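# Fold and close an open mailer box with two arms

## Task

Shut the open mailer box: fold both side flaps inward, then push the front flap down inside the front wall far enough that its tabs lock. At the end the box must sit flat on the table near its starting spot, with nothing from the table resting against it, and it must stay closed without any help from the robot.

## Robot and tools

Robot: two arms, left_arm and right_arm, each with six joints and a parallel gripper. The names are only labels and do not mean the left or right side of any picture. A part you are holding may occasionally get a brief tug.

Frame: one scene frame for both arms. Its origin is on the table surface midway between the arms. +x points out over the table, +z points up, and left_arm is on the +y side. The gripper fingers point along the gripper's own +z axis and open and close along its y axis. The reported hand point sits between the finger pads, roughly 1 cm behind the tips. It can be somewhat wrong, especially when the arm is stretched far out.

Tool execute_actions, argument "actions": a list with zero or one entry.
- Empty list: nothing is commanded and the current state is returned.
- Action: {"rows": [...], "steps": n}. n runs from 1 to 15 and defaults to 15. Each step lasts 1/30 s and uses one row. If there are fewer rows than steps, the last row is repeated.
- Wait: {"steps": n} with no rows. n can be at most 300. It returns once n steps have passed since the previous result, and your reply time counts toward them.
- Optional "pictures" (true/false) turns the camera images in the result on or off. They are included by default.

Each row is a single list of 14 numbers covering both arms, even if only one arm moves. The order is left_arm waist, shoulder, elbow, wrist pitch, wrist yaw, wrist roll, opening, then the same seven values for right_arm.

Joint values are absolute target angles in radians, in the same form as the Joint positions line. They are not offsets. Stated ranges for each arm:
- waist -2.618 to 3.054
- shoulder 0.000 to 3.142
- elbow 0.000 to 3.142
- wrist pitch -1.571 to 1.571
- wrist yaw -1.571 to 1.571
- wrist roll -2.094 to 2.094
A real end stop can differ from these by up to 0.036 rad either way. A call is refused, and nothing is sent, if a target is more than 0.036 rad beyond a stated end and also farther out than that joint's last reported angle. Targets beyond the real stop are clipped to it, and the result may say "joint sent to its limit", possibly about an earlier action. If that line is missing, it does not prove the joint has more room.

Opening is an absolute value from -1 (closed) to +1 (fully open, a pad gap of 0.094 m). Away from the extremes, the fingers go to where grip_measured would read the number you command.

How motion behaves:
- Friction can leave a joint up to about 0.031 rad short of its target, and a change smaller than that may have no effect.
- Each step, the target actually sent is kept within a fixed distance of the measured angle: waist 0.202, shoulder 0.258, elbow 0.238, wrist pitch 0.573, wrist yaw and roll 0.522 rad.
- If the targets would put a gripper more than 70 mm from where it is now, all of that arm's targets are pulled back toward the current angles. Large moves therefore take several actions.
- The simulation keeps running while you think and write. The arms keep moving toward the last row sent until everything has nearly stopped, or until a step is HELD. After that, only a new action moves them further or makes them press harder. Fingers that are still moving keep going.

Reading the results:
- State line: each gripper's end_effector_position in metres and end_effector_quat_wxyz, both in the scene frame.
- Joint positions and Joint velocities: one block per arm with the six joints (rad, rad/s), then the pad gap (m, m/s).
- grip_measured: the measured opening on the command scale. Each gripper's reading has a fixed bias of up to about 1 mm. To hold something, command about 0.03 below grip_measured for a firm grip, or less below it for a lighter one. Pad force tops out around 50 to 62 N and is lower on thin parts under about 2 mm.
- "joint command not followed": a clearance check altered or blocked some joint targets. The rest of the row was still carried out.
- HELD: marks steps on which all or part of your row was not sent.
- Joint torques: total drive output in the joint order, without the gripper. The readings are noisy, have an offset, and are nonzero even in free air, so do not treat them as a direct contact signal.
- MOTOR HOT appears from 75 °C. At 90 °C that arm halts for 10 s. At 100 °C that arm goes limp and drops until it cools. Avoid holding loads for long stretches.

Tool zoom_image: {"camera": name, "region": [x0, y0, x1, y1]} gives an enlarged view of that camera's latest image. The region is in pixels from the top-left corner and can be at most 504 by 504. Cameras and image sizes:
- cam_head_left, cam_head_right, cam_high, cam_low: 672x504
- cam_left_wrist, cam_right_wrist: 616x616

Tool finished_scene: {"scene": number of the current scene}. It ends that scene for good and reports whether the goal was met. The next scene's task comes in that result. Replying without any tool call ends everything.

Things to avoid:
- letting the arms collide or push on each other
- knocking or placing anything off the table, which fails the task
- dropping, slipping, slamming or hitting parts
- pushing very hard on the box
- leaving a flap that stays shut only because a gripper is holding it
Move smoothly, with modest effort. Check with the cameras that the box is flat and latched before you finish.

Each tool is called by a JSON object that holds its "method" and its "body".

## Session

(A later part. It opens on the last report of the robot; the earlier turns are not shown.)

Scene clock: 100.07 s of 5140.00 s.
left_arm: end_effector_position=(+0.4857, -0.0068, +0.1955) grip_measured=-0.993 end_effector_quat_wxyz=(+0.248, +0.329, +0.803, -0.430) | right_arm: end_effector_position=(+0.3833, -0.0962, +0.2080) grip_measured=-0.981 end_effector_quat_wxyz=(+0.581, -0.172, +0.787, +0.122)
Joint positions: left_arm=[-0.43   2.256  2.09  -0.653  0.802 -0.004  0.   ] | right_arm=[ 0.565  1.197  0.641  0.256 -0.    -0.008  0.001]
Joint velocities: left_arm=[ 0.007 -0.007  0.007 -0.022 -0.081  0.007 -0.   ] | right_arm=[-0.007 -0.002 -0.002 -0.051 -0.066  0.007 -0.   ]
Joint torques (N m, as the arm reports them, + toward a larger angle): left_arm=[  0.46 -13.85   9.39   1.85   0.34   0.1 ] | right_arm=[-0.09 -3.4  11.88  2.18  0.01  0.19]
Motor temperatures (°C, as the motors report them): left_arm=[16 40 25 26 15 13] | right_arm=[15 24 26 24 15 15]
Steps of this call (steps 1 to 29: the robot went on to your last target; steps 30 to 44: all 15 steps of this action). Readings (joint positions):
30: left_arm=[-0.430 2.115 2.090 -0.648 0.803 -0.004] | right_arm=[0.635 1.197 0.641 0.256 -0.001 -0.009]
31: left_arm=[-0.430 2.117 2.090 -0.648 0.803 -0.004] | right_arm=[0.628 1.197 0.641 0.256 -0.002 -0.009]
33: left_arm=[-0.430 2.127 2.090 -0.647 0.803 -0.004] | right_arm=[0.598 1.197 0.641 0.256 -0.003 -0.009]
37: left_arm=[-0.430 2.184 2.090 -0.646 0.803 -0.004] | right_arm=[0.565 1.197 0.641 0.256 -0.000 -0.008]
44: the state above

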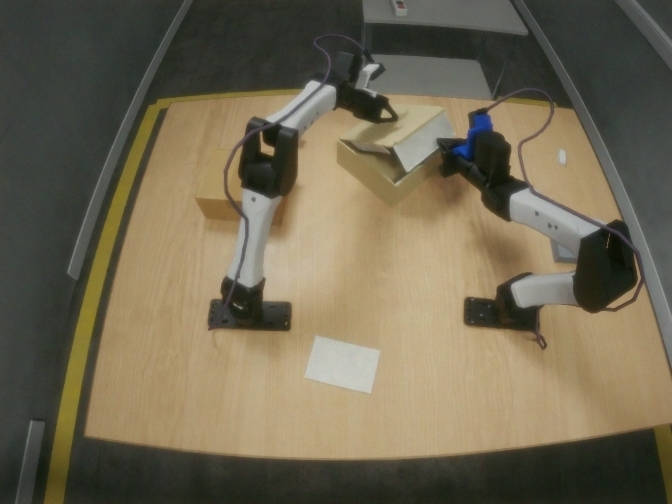

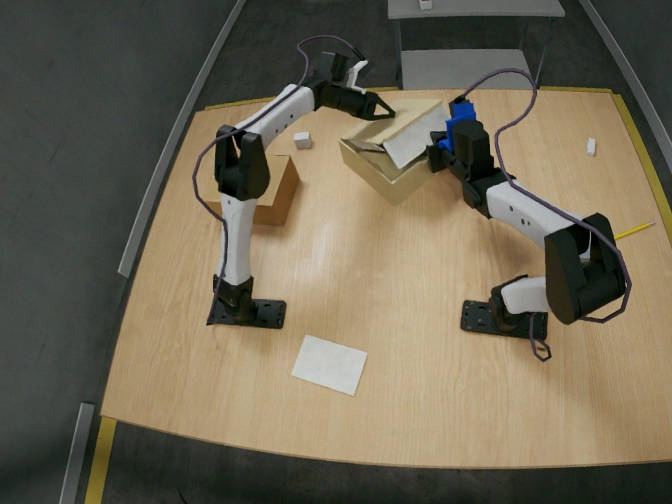

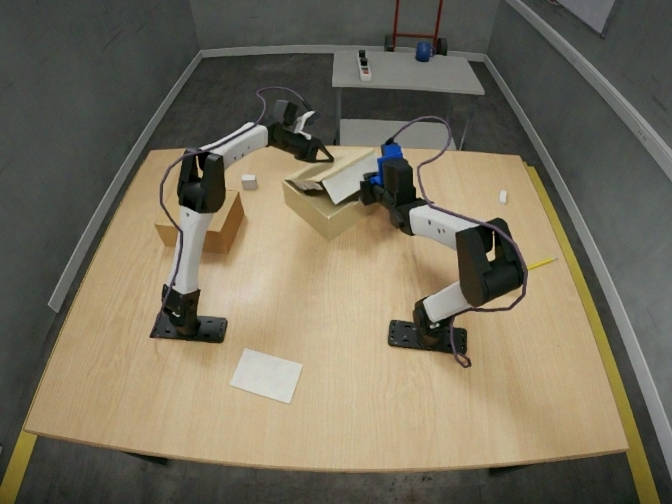

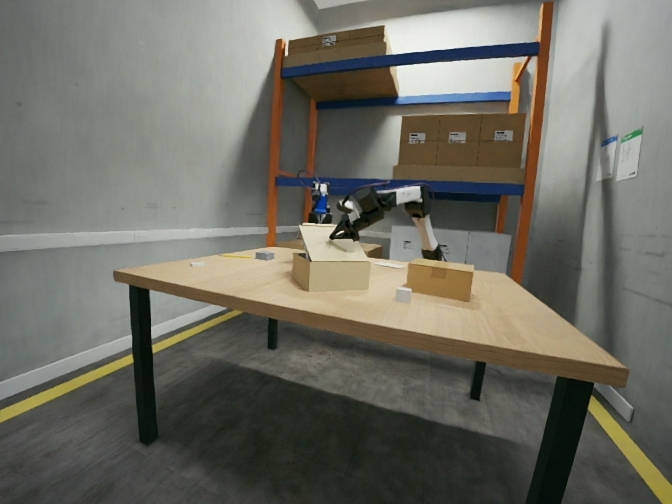

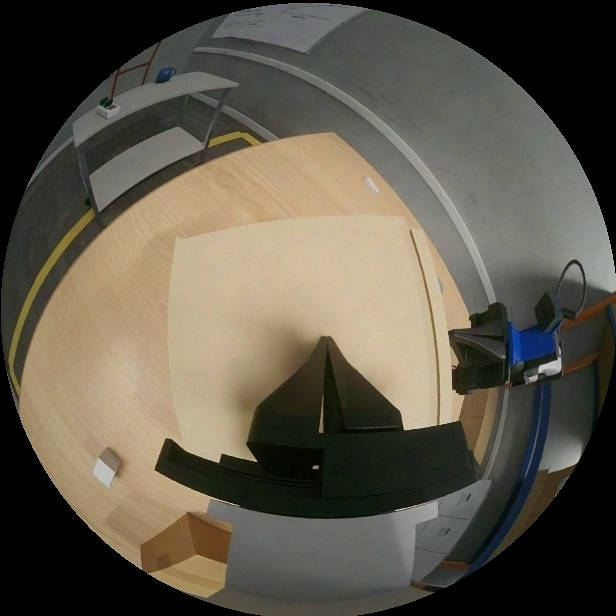

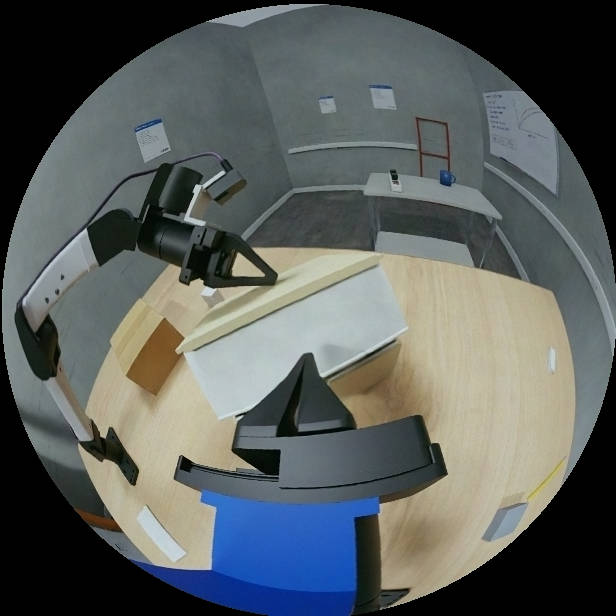

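{"method": "execute_actions", "body": {"actions": [{"rows":[[-0.43,2.25,2.09,-0.65,0.8,0,-1,0.56,1.24,0.63,0.35,0,0,-1],[-0.43,2.25,2.09,-0.65,0.8,0,-1,0.56,1.27,0.6,0.45,0,0,-1],[-0.43,2.25,2.09,-0.65,0.8,0,-1,0.56,1.3,0.57,0.55,0,0,-1],[-0.43,2.25,2.09,-0.65,0.8,0,-1,0.56,1.33,0.54,0.62,0,0,-1],[-0.43,2.25,2.09,-0.65,0.8,0,-1,0.56,1.37,0.5,0.68,0,0,-1]],"steps":12}], "pictures": false}}

{"method": "execute_actions", "body": {"actions": [{"rows":[[-0.43,2.25,2.09,-0.65,0.8,0,-1,0.56,1.4,0.53,0.69,0,0,-1],[-0.43,2.25,2.09,-0.65,0.8,0,-1,0.56,1.43,0.55,0.7,0,0,-1],[-0.43,2.25,2.09,-0.65,0.8,0,-1,0.56,1.46,0.57,0.715,0,0,-1],[-0.43,2.25,2.09,-0.65,0.8,0,-1,0.56,1.49,0.59,0.73,0,0,-1],[-0.43,2.25,2.09,-0.65,0.8,0,-1,0.56,1.52,0.61,0.74,0,0,-1],[-0.43,2.25,2.09,-0.65,0.8,0,-1,0.56,1.55,0.63,0.75,0,0,-1],[-0.43,2.25,2.09,-0.65,0.8,0,-1,0.56,1.58,0.65,0.76,0,0,-1],[-0.43,2.25,2.09,-0.65,0.8,0,-1,0.56,1.61,0.665,0.77,0,0,-1],[-0.43,2.25,2.09,-0.65,0.8,0,-1,0.56,1.64,0.68,0.78,0,0,-1],[-0.43,2.25,2.09,-0.65,0.8,0,-1,0.56,1.67,0.69,0.79,0,0,-1]]}]}}

Scene clock: 101.77 s of 5140.00 s.
left_arm: end_effector_position=(+0.4857, -0.0068, +0.1960) grip_measured=-0.993 end_effector_quat_wxyz=(+0.248, +0.329, +0.803, -0.430) | right_arm: end_effector_position=(+0.3920, -0.0923, +0.1549) grip_measured=-0.981 end_effector_quat_wxyz=(+0.589, -0.170, +0.780, +0.124)
Joint positions: left_arm=[-0.43   2.255  2.09  -0.652  0.802 -0.004  0.   ] | right_arm=[ 0.565  1.374  0.498  0.596 -0.    -0.008  0.001]
Joint velocities: left_arm=[-0.017  0.012  0.002 -0.037 -0.007  0.022 -0.   ] | right_arm=[-0.007 -0.012  0.007  0.491  0.007  0.051 -0.   ]
Joint torques (N m, as the arm reports them, + toward a larger angle): left_arm=[  0.41 -13.7    9.32   1.85   0.34   0.1 ] | right_arm=[-0.04 -5.54  9.11  2.34  0.01  0.18]
Motor temperatures (°C, as the motors report them): left_arm=[16 40 25 26 15 13] | right_arm=[15 23 26 24 15 15]
Steps of this call (steps 1 to 15: the robot went on to your last target; steps 16 to 39: nothing new was sent; steps 40 to 51: all 12 steps of this action). Readings (joint positions):
40: left_arm=[-0.430 2.255 2.090 -0.652 0.802 -0.004] | right_arm=[0.565 1.201 0.641 0.265 -0.000 -0.008]
41: left_arm=[-0.430 2.255 2.090 -0.652 0.802 -0.004] | right_arm=[0.565 1.212 0.636 0.298 -0.000 -0.008]
43: left_arm=[-0.430 2.255 2.090 -0.652 0.802 -0.004] | right_arm=[0.565 1.253 0.609 0.410 -0.000 -0.008]
47: left_arm=[-0.430 2.255 2.090 -0.652 0.802 -0.004] | right_arm=[0.565 1.355 0.519 0.558 -0.000 -0.008]
51: the state above

Scene clock: 102.27 s of 5140.00 s.
left_arm: end_effector_position=(+0.4857, -0.0068, +0.1960) grip_measured=-0.993 end_effector_quat_wxyz=(+0.248, +0.329, +0.803, -0.430) | right_arm: end_effector_position=(+0.4469, -0.0676, +0.1453) grip_measured=-0.981 end_effector_quat_wxyz=(+0.604, -0.168, +0.768, +0.127)
Joint positions: left_arm=[-0.43   2.255  2.09  -0.652  0.802 -0.004  0.   ] | right_arm=[ 0.565  1.666  0.672  0.754 -0.    -0.008  0.001]
Joint velocities: left_arm=[ 0.002 -0.007 -0.022 -0.037  0.007 -0.022  0.001] | right_arm=[ 0.007 -0.017 -0.002 -0.007  0.051  0.022  0.   ]
Joint torques (N m, as the arm reports them, + toward a larger angle): left_arm=[  0.4  -13.69   9.31   1.85   0.34   0.1 ] | right_arm=[-0.06 -7.4  10.16  2.56  0.01  0.18]
Motor temperatures (°C, as the motors report them): left_arm=[16 40 25 26 15 13] | right_arm=[15 23 27 24 15 15]
Steps of this call (steps 1 to 15: all 15 steps of this action). Readings (joint positions):
1: left_arm=[-0.430 2.255 2.090 -0.652 0.802 -0.004] | right_arm=[0.565 1.374 0.500 0.611 -0.000 -0.008]
2: left_arm=[-0.430 2.255 2.090 -0.652 0.802 -0.004] | right_arm=[0.565 1.380 0.508 0.625 -0.000 -0.008]
4: left_arm=[-0.430 2.255 2.090 -0.652 0.802 -0.004] | right_arm=[0.565 1.420 0.540 0.657 -0.000 -0.008]
8: left_arm=[-0.430 2.255 2.090 -0.652 0.802 -0.004] | right_arm=[0.565 1.541 0.623 0.715 -0.000 -0.008]
15: the state above

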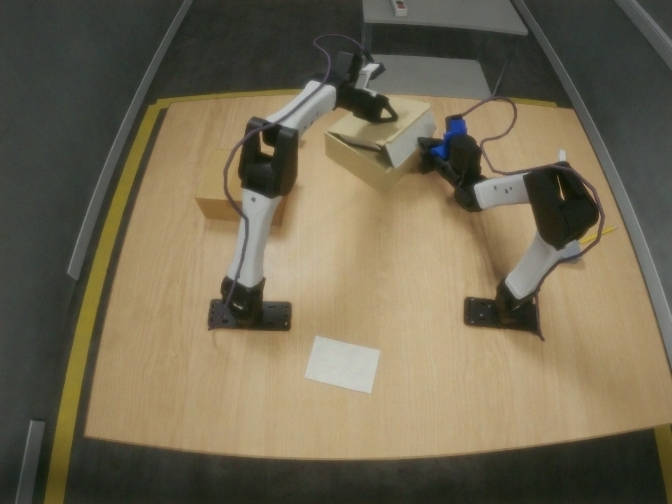

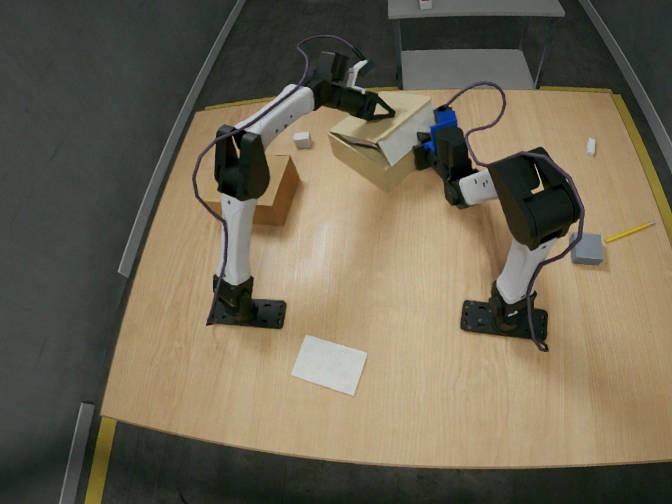

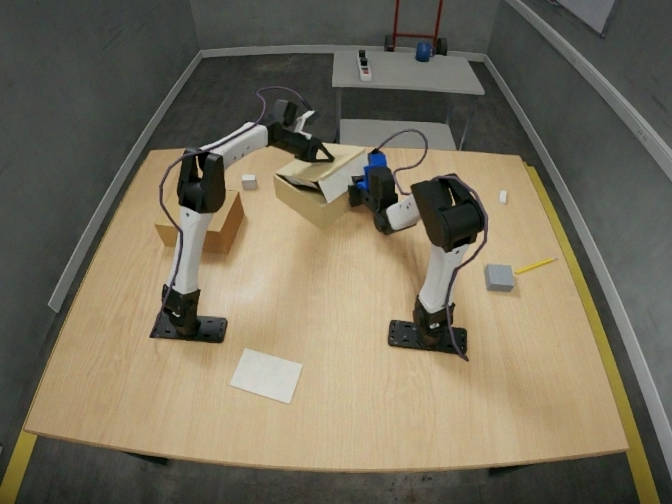

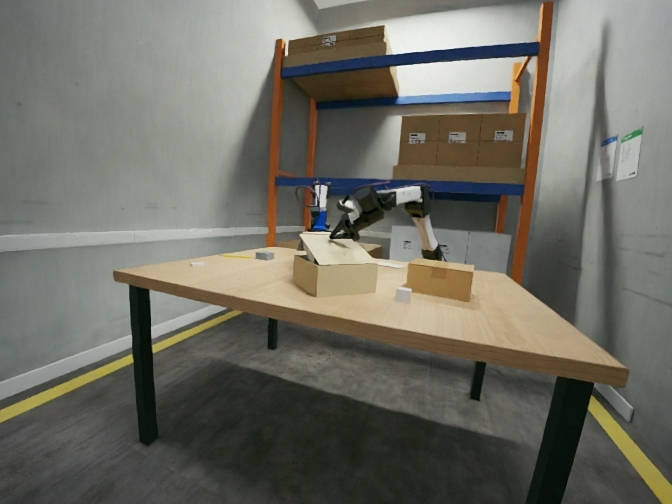

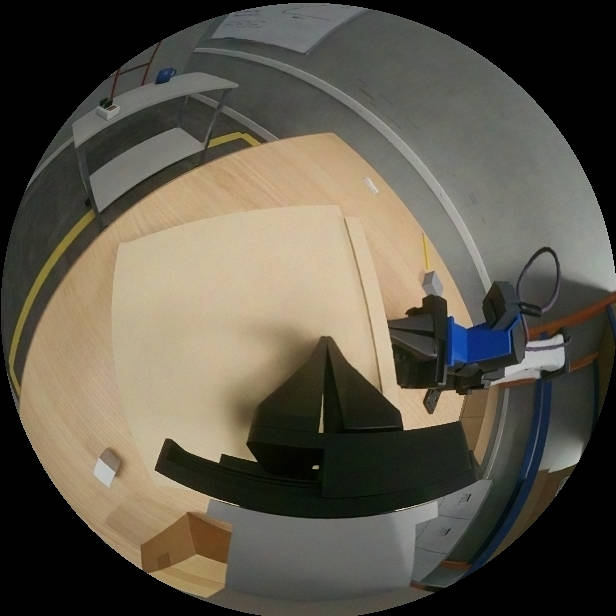

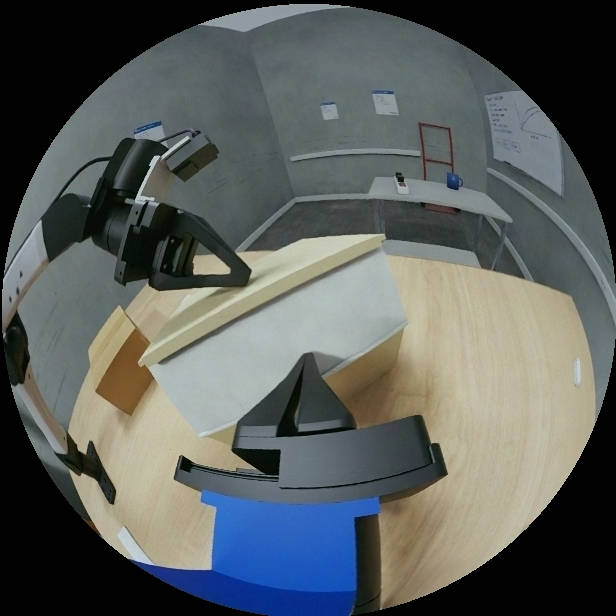

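{"method": "execute_actions", "body": {"actions": [{"rows":[[-0.4,2.24,2.11,-0.66,0.8,0,-1,0.56,1.66,0.68,0.77,0,0,-1],[-0.37,2.24,2.13,-0.68,0.8,0,-1,0.56,1.66,0.68,0.77,0,0,-1],[-0.34,2.25,2.15,-0.7,0.8,0,-1,0.56,1.66,0.68,0.77,0,0,-1],[-0.31,2.26,2.17,-0.72,0.8,0,-1,0.56,1.66,0.68,0.77,0,0,-1],[-0.28,2.28,2.19,-0.74,0.8,0,-1,0.56,1.66,0.68,0.77,0,0,-1],[-0.25,2.3,2.21,-0.76,0.8,0,-1,0.56,1.66,0.68,0.77,0,0,-1],[-0.22,2.32,2.23,-0.78,0.8,0,-1,0.56,1.66,0.68,0.77,0,0,-1],[-0.19,2.34,2.25,-0.8,0.8,0,-1,0.56,1.66,0.68,0.77,0,0,-1],[-0.16,2.36,2.27,-0.83,0.8,0,-1,0.56,1.66,0.68,0.77,0,0,-1],[-0.13,2.38,2.29,-0.86,0.8,0,-1,0.56,1.66,0.68,0.77,0,0,-1],[-0.1,2.41,2.31,-0.89,0.8,0,-1,0.56,1.66,0.68,0.77,0,0,-1],[-0.09,2.44,2.33,-0.92,0.8,0,-1,0.56,1.66,0.68,0.77,0,0,-1]]}], "pictures": false}}

{"method": "execute_actions", "body": {"actions": [{"rows":[[-0.09,2.47,2.36,-0.92,0.8,0,-1,0.56,1.66,0.68,0.77,0,0,-1],[-0.09,2.5,2.39,-0.92,0.8,0,-1,0.56,1.66,0.68,0.77,0,0,-1],[-0.09,2.53,2.42,-0.92,0.8,0,-1,0.56,1.66,0.68,0.77,0,0,-1],[-0.09,2.56,2.45,-0.92,0.8,0,-1,0.56,1.66,0.68,0.77,0,0,-1],[-0.09,2.59,2.48,-0.92,0.8,0,-1,0.56,1.66,0.68,0.77,0,0,-1],[-0.09,2.62,2.48,-0.92,0.8,0,-1,0.56,1.66,0.68,0.77,0,0,-1],[-0.09,2.65,2.48,-0.92,0.8,0,-1,0.56,1.66,0.68,0.77,0,0,-1]]}]}}

Scene clock: 105.30 s of 5140.00 s.
left_arm: end_effector_position=(+0.5976, +0.1845, +0.1745) grip_measured=-0.993 end_effector_quat_wxyz=(+0.281, +0.157, +0.867, -0.380) | right_arm: end_effector_position=(+0.4479, -0.0672, +0.1499) grip_measured=-0.981 end_effector_quat_wxyz=(+0.612, -0.167, +0.763, +0.128)
Joint positions: left_arm=[-0.058  2.408  2.319 -0.827  0.799 -0.004  0.   ] | right_arm=[ 0.565  1.666  0.672  0.774 -0.    -0.008  0.001]
Joint velocities: left_arm=[ 0.335  0.481  0.012 -0.608 -0.081 -0.081 -0.   ] | right_arm=[ 0.012 -0.012 -0.002  0.022 -0.051 -0.051 -0.001]
Joint torques (N m, as the arm reports them, + toward a larger angle): left_arm=[ -4.37 -13.95  10.18   1.58   0.54   0.1 ] | right_arm=[-0.03 -8.16  9.11  2.22  0.01  0.18]
Motor temperatures (°C, as the motors report them): left_arm=[16 41 25 26 15 13] | right_arm=[15 24 27 25 15 15]
Steps of this call (steps 1 to 30: the robot went on to your last target; steps 31 to 76: nothing new was sent; steps 77 to 91: all 15 steps of this action). Readings (joint positions):
77: left_arm=[-0.429 2.255 2.090 -0.652 0.802 -0.004] | right_arm=[0.565 1.666 0.672 0.774 -0.000 -0.008]
78: left_arm=[-0.424 2.255 2.095 -0.657 0.802 -0.004] | right_arm=[0.565 1.666 0.672 0.774 -0.000 -0.008]
80: left_arm=[-0.397 2.255 2.118 -0.679 0.803 -0.004] | right_arm=[0.565 1.666 0.672 0.774 -0.000 -0.008]
84: left_arm=[-0.273 2.278 2.212 -0.716 0.804 -0.004] | right_arm=[0.565 1.666 0.672 0.774 -0.000 -0.008]
91: the state above

Scene clock: 105.80 s of 5140.00 s.
left_arm: end_effector_position=(+0.6010, +0.1646, +0.0780) grip_measured=-0.993 end_effector_quat_wxyz=(+0.193, +0.138, +0.890, -0.389) | right_arm: end_effector_position=(+0.4479, -0.0672, +0.1499) grip_measured=-0.981 end_effector_quat_wxyz=(+0.612, -0.167, +0.763, +0.128)
Joint positions: left_arm=[-0.092  2.652  2.465 -0.913  0.796 -0.004  0.   ] | right_arm=[ 0.565  1.666  0.672  0.774 -0.    -0.008  0.001]
Joint velocities: left_arm=[ 0.012  0.007 -0.017 -0.007  0.022 -0.007 -0.   ] | right_arm=[-0.012  0.002 -0.007  0.007 -0.037  0.007 -0.001]
Joint torques (N m, as the arm reports them, + toward a larger angle): left_arm=[  0.5  -15.35  10.26   1.31   0.48   0.11] | right_arm=[-0.05 -8.17  9.1   2.22  0.01  0.18]
Motor temperatures (°C, as the motors report them): left_arm=[16 41 25 26 15 13] | right_arm=[15 24 27 25 15 15]
Steps of this call (steps 1 to 15: all 15 steps of this action). Readings (joint positions):
1: left_arm=[-0.051 2.427 2.324 -0.847 0.797 -0.004] | right_arm=[0.565 1.666 0.672 0.774 -0.000 -0.008]
2: left_arm=[-0.050 2.449 2.338 -0.865 0.796 -0.004] | right_arm=[0.565 1.666 0.672 0.774 -0.000 -0.008]
4: left_arm=[-0.060 2.502 2.388 -0.885 0.796 -0.004] | right_arm=[0.565 1.666 0.672 0.774 -0.000 -0.008]
8: left_arm=[-0.086 2.597 2.464 -0.891 0.796 -0.004] | right_arm=[0.565 1.666 0.672 0.774 -0.000 -0.008]
15: the state above

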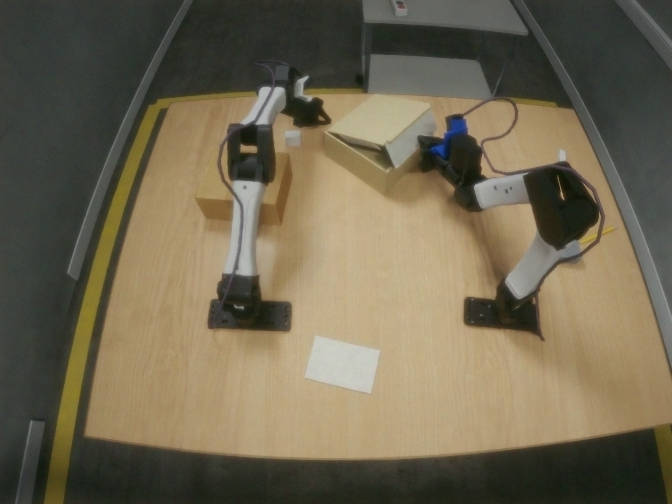

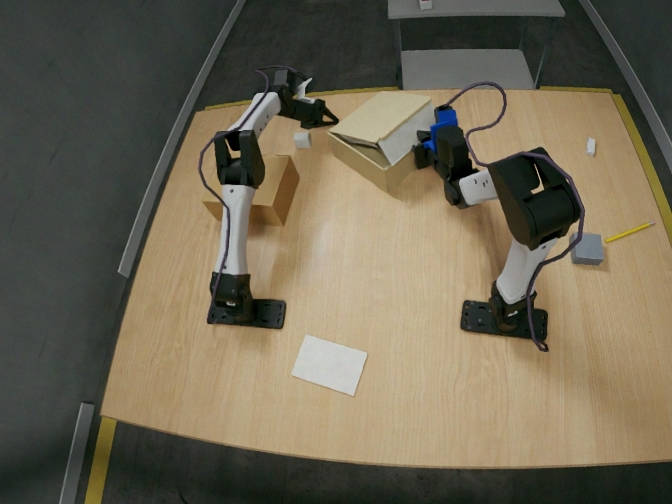

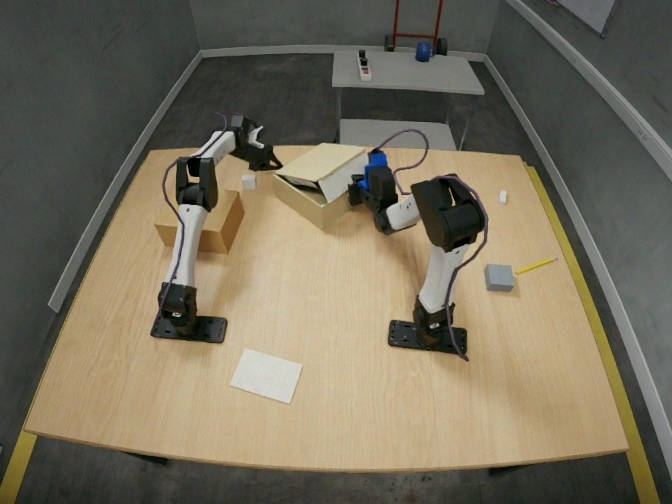

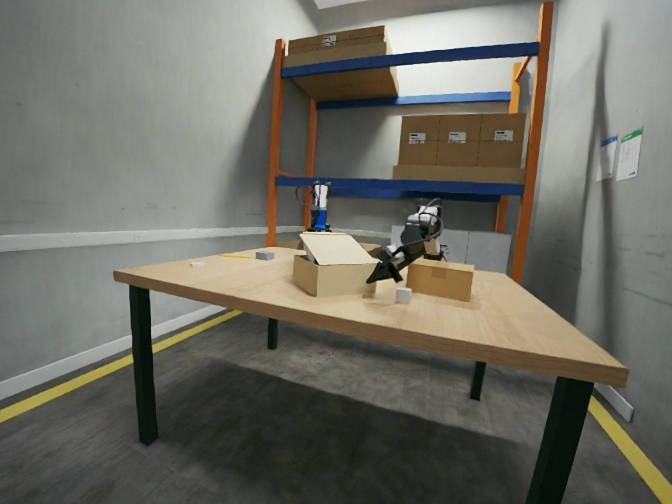

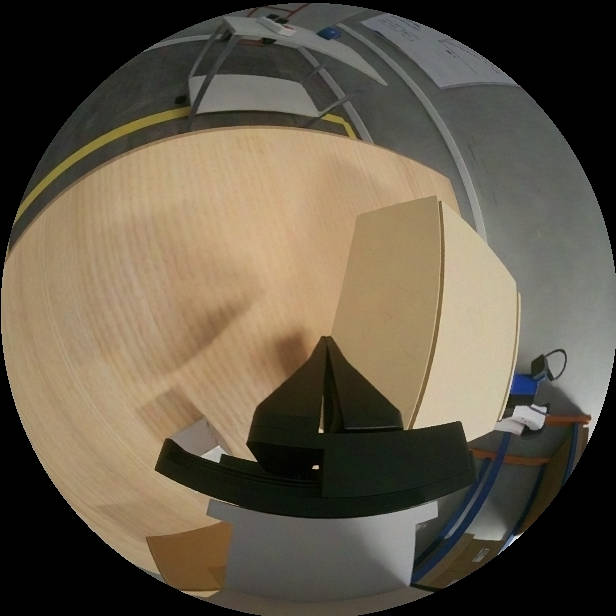

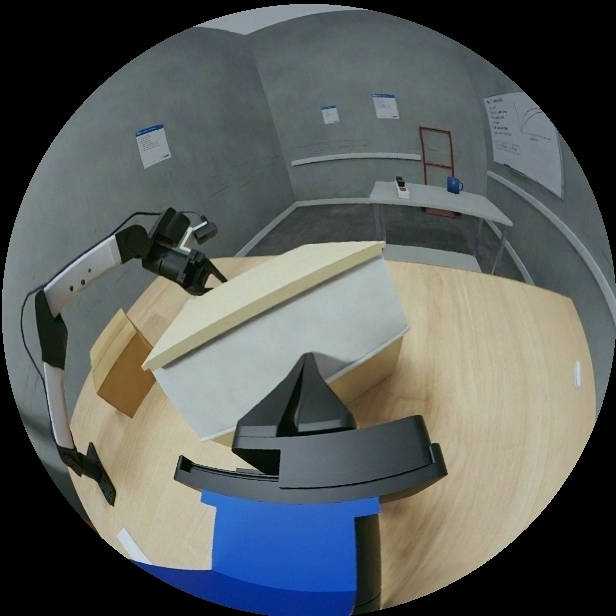

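{"method": "execute_actions", "body": {"actions": [{"rows":[[-0.09,2.66,2.48,-0.85,0.8,0,-1,0.56,1.66,0.68,0.77,0,0,-1],[-0.09,2.67,2.48,-0.78,0.8,0,-1,0.56,1.66,0.68,0.77,0,0,-1],[-0.09,2.68,2.48,-0.71,0.8,0,-1,0.56,1.66,0.68,0.77,0,0,-1],[-0.09,2.69,2.48,-0.64,0.8,0,-1,0.56,1.66,0.68,0.77,0,0,-1],[-0.1,2.7,2.48,-0.57,0.8,0,-1,0.56,1.66,0.68,0.77,0,0,-1],[-0.11,2.71,2.48,-0.55,0.8,0,-1,0.56,1.66,0.68,0.77,0,0,-1],[-0.12,2.72,2.48,-0.55,0.8,0,-1,0.56,1.66,0.68,0.77,0,0,-1],[-0.13,2.72,2.48,-0.55,0.8,0,-1,0.56,1.66,0.68,0.77,0,0,-1],[-0.14,2.72,2.48,-0.55,0.8,0,-1,0.56,1.66,0.68,0.77,0,0,-1],[-0.15,2.72,2.48,-0.55,0.8,0,-1,0.56,1.66,0.68,0.77,0,0,-1],[-0.16,2.72,2.48,-0.55,0.8,0,-1,0.56,1.66,0.68,0.77,0,0,-1],[-0.17,2.72,2.48,-0.55,0.8,0,-1,0.56,1.66,0.68,0.77,0,0,-1]]}], "pictures": false}}

{"method": "execute_actions", "body": {"actions": [{"steps":10}]}}

Scene clock: 107.60 s of 5140.00 s.
left_arm: end_effector_position=(+0.6358, +0.1151, +0.0826) grip_measured=-0.993 end_effector_quat_wxyz=(+0.300, +0.217, +0.843, -0.391) | right_arm: end_effector_position=(+0.4479, -0.0672, +0.1499) grip_measured=-0.981 end_effector_quat_wxyz=(+0.612, -0.167, +0.763, +0.128)
Joint positions: left_arm=[-0.163  2.707  2.47  -0.589  0.796 -0.004  0.   ] | right_arm=[ 0.565  1.666  0.672  0.774 -0.    -0.008  0.001]
Joint velocities: left_arm=[-0.286  0.017  0.007  0.081 -0.037 -0.022  0.001] | right_arm=[ 0.002  0.002 -0.022  0.007  0.022 -0.022  0.001]
Joint torques (N m, as the arm reports them, + toward a larger angle): left_arm=[  1.32 -14.76  10.31   2.04   0.41   0.1 ] | right_arm=[-0.06 -8.16  9.11  2.21  0.01  0.18]
Motor temperatures (°C, as the motors report them): left_arm=[16 42 26 26 15 13] | right_arm=[15 24 27 25 15 15]
Steps of this call (steps 1 to 15: the robot went on to your last target; steps 16 to 39: nothing new was sent; steps 40 to 54: all 15 steps of this action). Readings (joint positions):
40: left_arm=[-0.092 2.652 2.467 -0.909 0.796 -0.004] | right_arm=[0.565 1.666 0.672 0.774 -0.000 -0.008]
41: left_arm=[-0.092 2.652 2.467 -0.894 0.796 -0.004] | right_arm=[0.565 1.666 0.672 0.774 -0.000 -0.008]
43: left_arm=[-0.092 2.656 2.467 -0.830 0.796 -0.004] | right_arm=[0.565 1.666 0.672 0.774 -0.000 -0.008]
47: left_arm=[-0.098 2.681 2.470 -0.667 0.796 -0.004] | right_arm=[0.565 1.666 0.672 0.774 -0.000 -0.008]
54: the state above

Scene clock: 107.93 s of 5140.00 s.
left_arm: end_effector_position=(+0.6355, +0.1062, +0.0855) grip_measured=-0.993 end_effector_quat_wxyz=(+0.307, +0.226, +0.837, -0.392) | right_arm: end_effector_position=(+0.4479, -0.0672, +0.1499) grip_measured=-0.981 end_effector_quat_wxyz=(+0.612, -0.167, +0.763, +0.128)
Joint positions: left_arm=[-0.177  2.707  2.47  -0.567  0.796 -0.004  0.   ] | right_arm=[ 0.565  1.666  0.672  0.774 -0.    -0.008  0.001]
Joint velocities: left_arm=[-0.012 -0.002 -0.007 -0.007 -0.007 -0.007 -0.002] | right_arm=[-0.007 -0.002 -0.002 -0.051  0.022 -0.066 -0.001]
Joint torques (N m, as the arm reports them, + toward a larger angle): left_arm=[  0.96 -14.82  10.33   2.02   0.39   0.09] | right_arm=[-0.05 -8.15  9.1   2.22  0.01  0.18]
Motor temperatures (°C, as the motors report them): left_arm=[16 42 26 26 15 13] | right_arm=[15 24 27 25 15 15]
Steps of this call (steps 1 to 10: the robot went on to your last target). Readings (joint positions):
1: left_arm=[-0.171 2.707 2.470 -0.585 0.796 -0.004] | right_arm=[0.565 1.666 0.672 0.774 -0.000 -0.008]
2: left_arm=[-0.177 2.707 2.470 -0.580 0.796 -0.004] | right_arm=[0.565 1.666 0.672 0.774 -0.000 -0.008]
4: left_arm=[-0.182 2.707 2.470 -0.574 0.796 -0.004] | right_arm=[0.565 1.666 0.672 0.774 -0.000 -0.008]
8: left_arm=[-0.178 2.707 2.470 -0.569 0.796 -0.004] | right_arm=[0.565 1.666 0.672 0.774 -0.000 -0.008]
10: the state above

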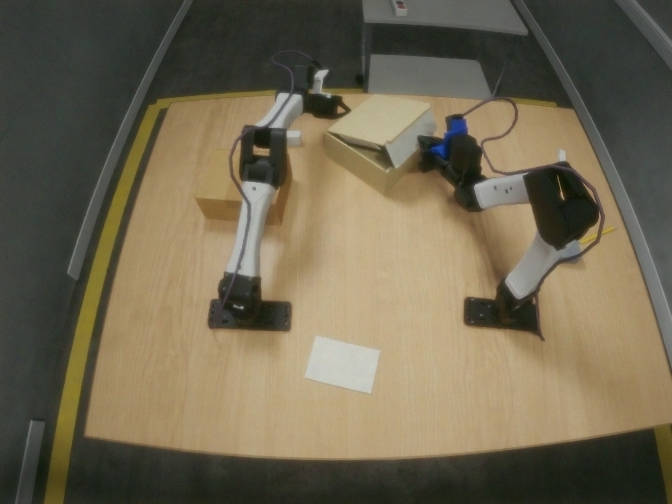

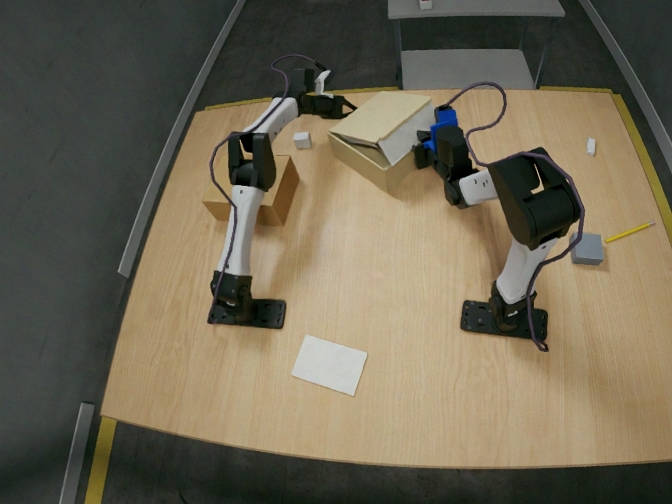

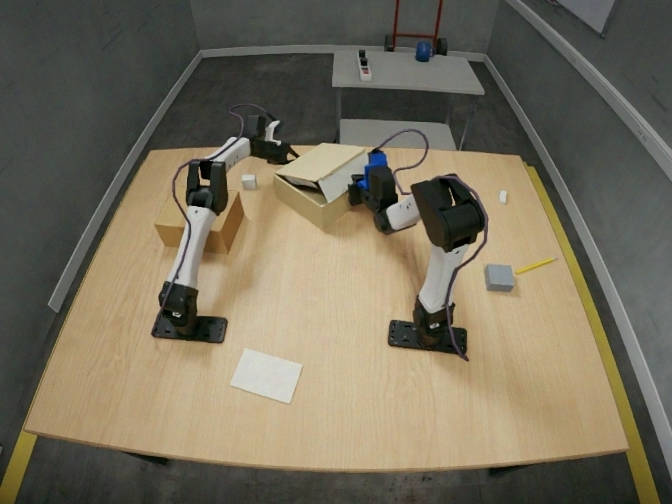

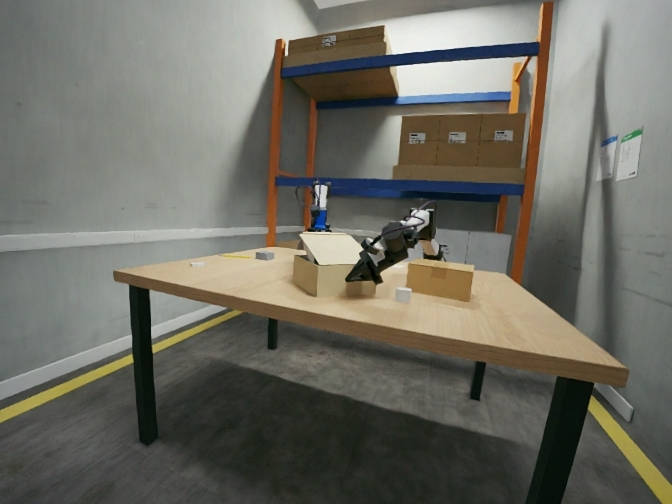

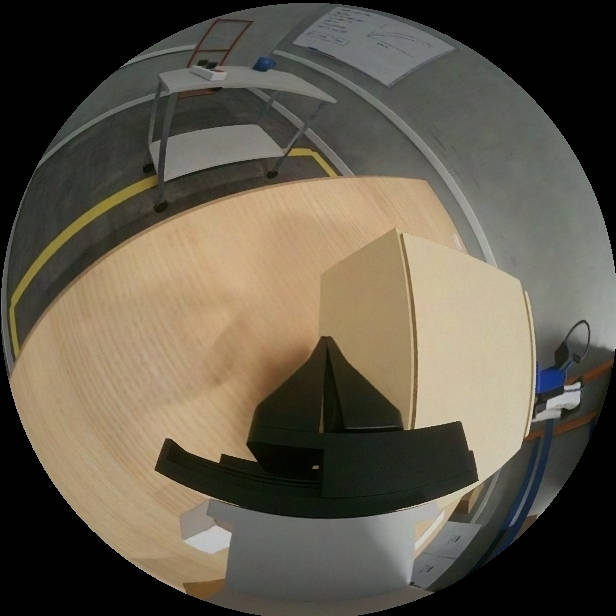

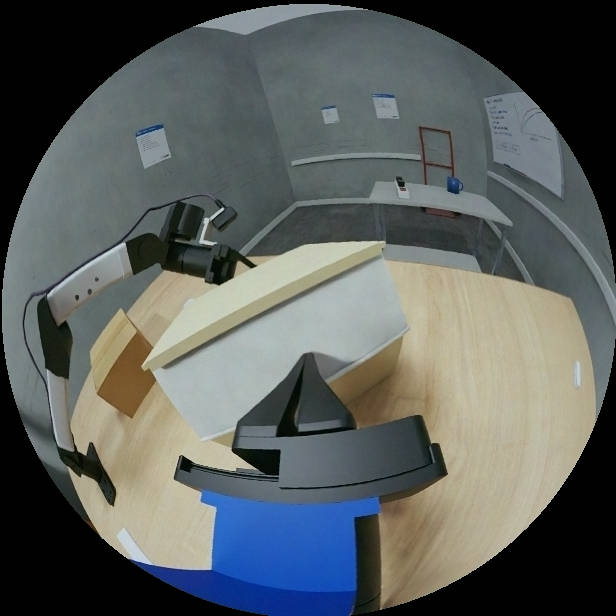

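Push box toward the right tip with left.

{"method": "execute_actions", "body": {"actions": [{"rows":[[-0.185,2.73,2.48,-0.55,0.82,0,-1,0.56,1.66,0.68,0.77,0,0,-1],[-0.195,2.73,2.48,-0.55,0.84,0,-1,0.56,1.66,0.68,0.77,0,0,-1],[-0.205,2.73,2.48,-0.55,0.86,0,-1,0.56,1.66,0.68,0.77,0,0,-1],[-0.215,2.74,2.48,-0.55,0.88,0,-1,0.56,1.66,0.68,0.77,0,0,-1],[-0.225,2.74,2.48,-0.55,0.9,0,-1,0.56,1.66,0.68,0.77,0,0,-1],[-0.235,2.74,2.48,-0.55,0.92,0,-1,0.56,1.66,0.68,0.77,0,0,-1],[-0.245,2.74,2.48,-0.55,0.92,0,-1,0.56,1.66,0.68,0.77,0,0,-1],[-0.255,2.74,2.48,-0.55,0.92,0,-1,0.56,1.66,0.68,0.77,0,0,-1]]}]}}

Scene clock: 109.40 s of 5140.00 s.
left_arm: end_effector_position=(+0.6043, +0.0505, +0.0874) grip_measured=-0.993 end_effector_quat_wxyz=(+0.278, +0.272, +0.808, -0.442) | right_arm: end_effector_position=(+0.4479, -0.0673, +0.1498) grip_measured=-0.981 end_effector_quat_wxyz=(+0.612, -0.166, +0.763, +0.128)
Joint positions: left_arm=[-0.256  2.72   2.47  -0.557  0.889 -0.004  0.   ] | right_arm=[ 0.565  1.666  0.672  0.773  0.    -0.008  0.001]
Joint velocities: left_arm=[-0.012 -0.012  0.027 -0.022  0.066  0.007 -0.001] | right_arm=[-0.002 -0.002 -0.007 -0.051 -0.051 -0.022 -0.   ]
Joint torques (N m, as the arm reports them, + toward a larger angle): left_arm=[  0.5  -14.2   10.27   1.87   0.58   0.1 ] | right_arm=[-0.02 -8.15  9.16  2.21  0.    0.18]
Motor temperatures (°C, as the motors report them): left_arm=[16 43 26 26 15 13] | right_arm=[15 24 27 25 15 15]
Steps of this call (steps 1 to 29: the robot went on to your last target; steps 30 to 44: all 15 steps of this action). Readings (joint positions):
30: left_arm=[-0.176 2.707 2.470 -0.566 0.798 -0.004] | right_arm=[0.565 1.666 0.672 0.774 -0.000 -0.008]
31: left_arm=[-0.177 2.707 2.470 -0.566 0.803 -0.004] | right_arm=[0.565 1.666 0.672 0.774 -0.000 -0.008]
33: left_arm=[-0.182 2.708 2.470 -0.565 0.821 -0.004] | right_arm=[0.565 1.666 0.672 0.774 -0.000 -0.008]
37: left_arm=[-0.214 2.716 2.470 -0.560 0.865 -0.004] | right_arm=[0.565 1.666 0.672 0.774 -0.000 -0.008]
44: the state above

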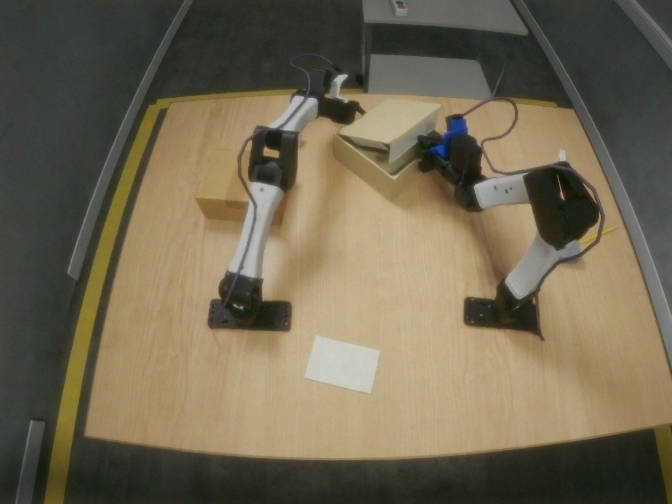

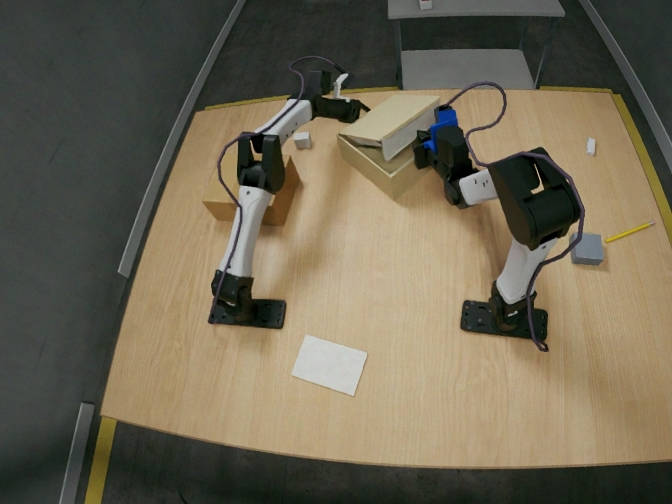

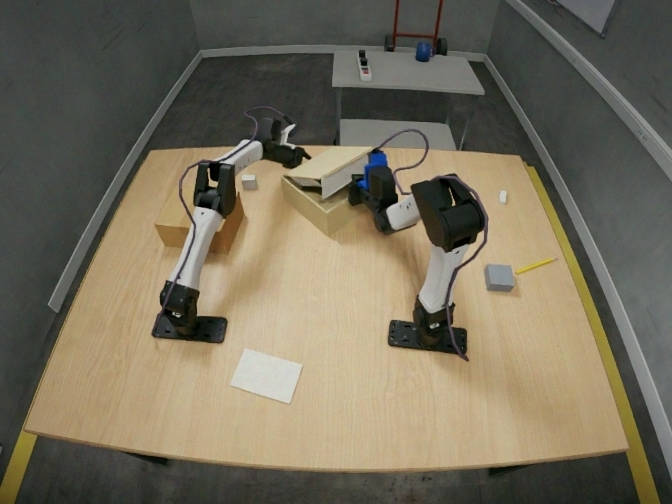

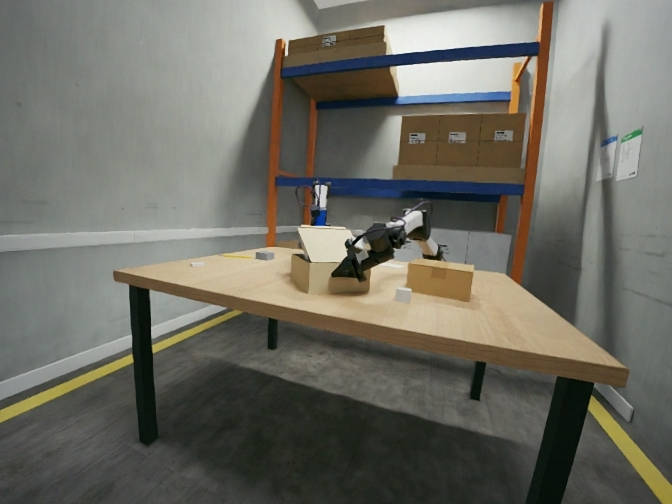

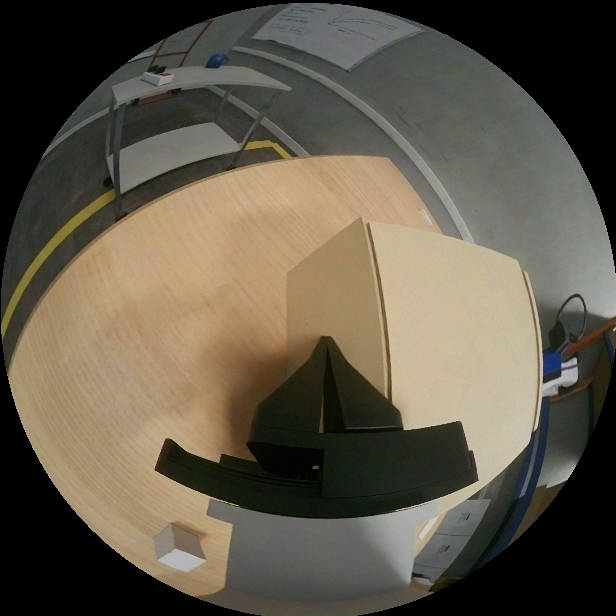

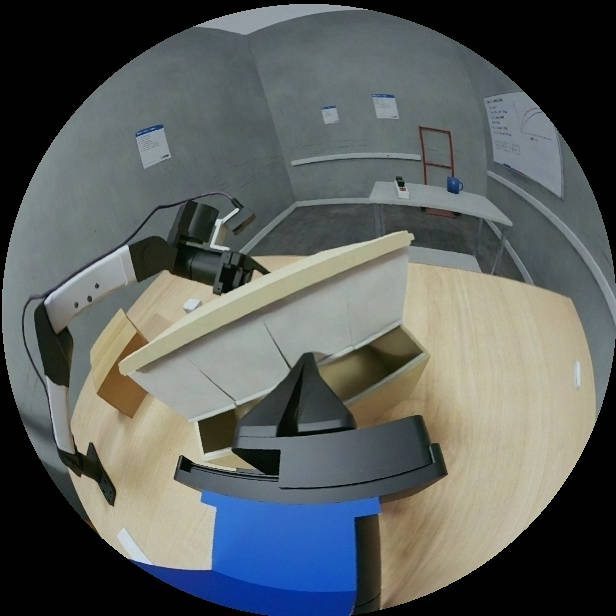

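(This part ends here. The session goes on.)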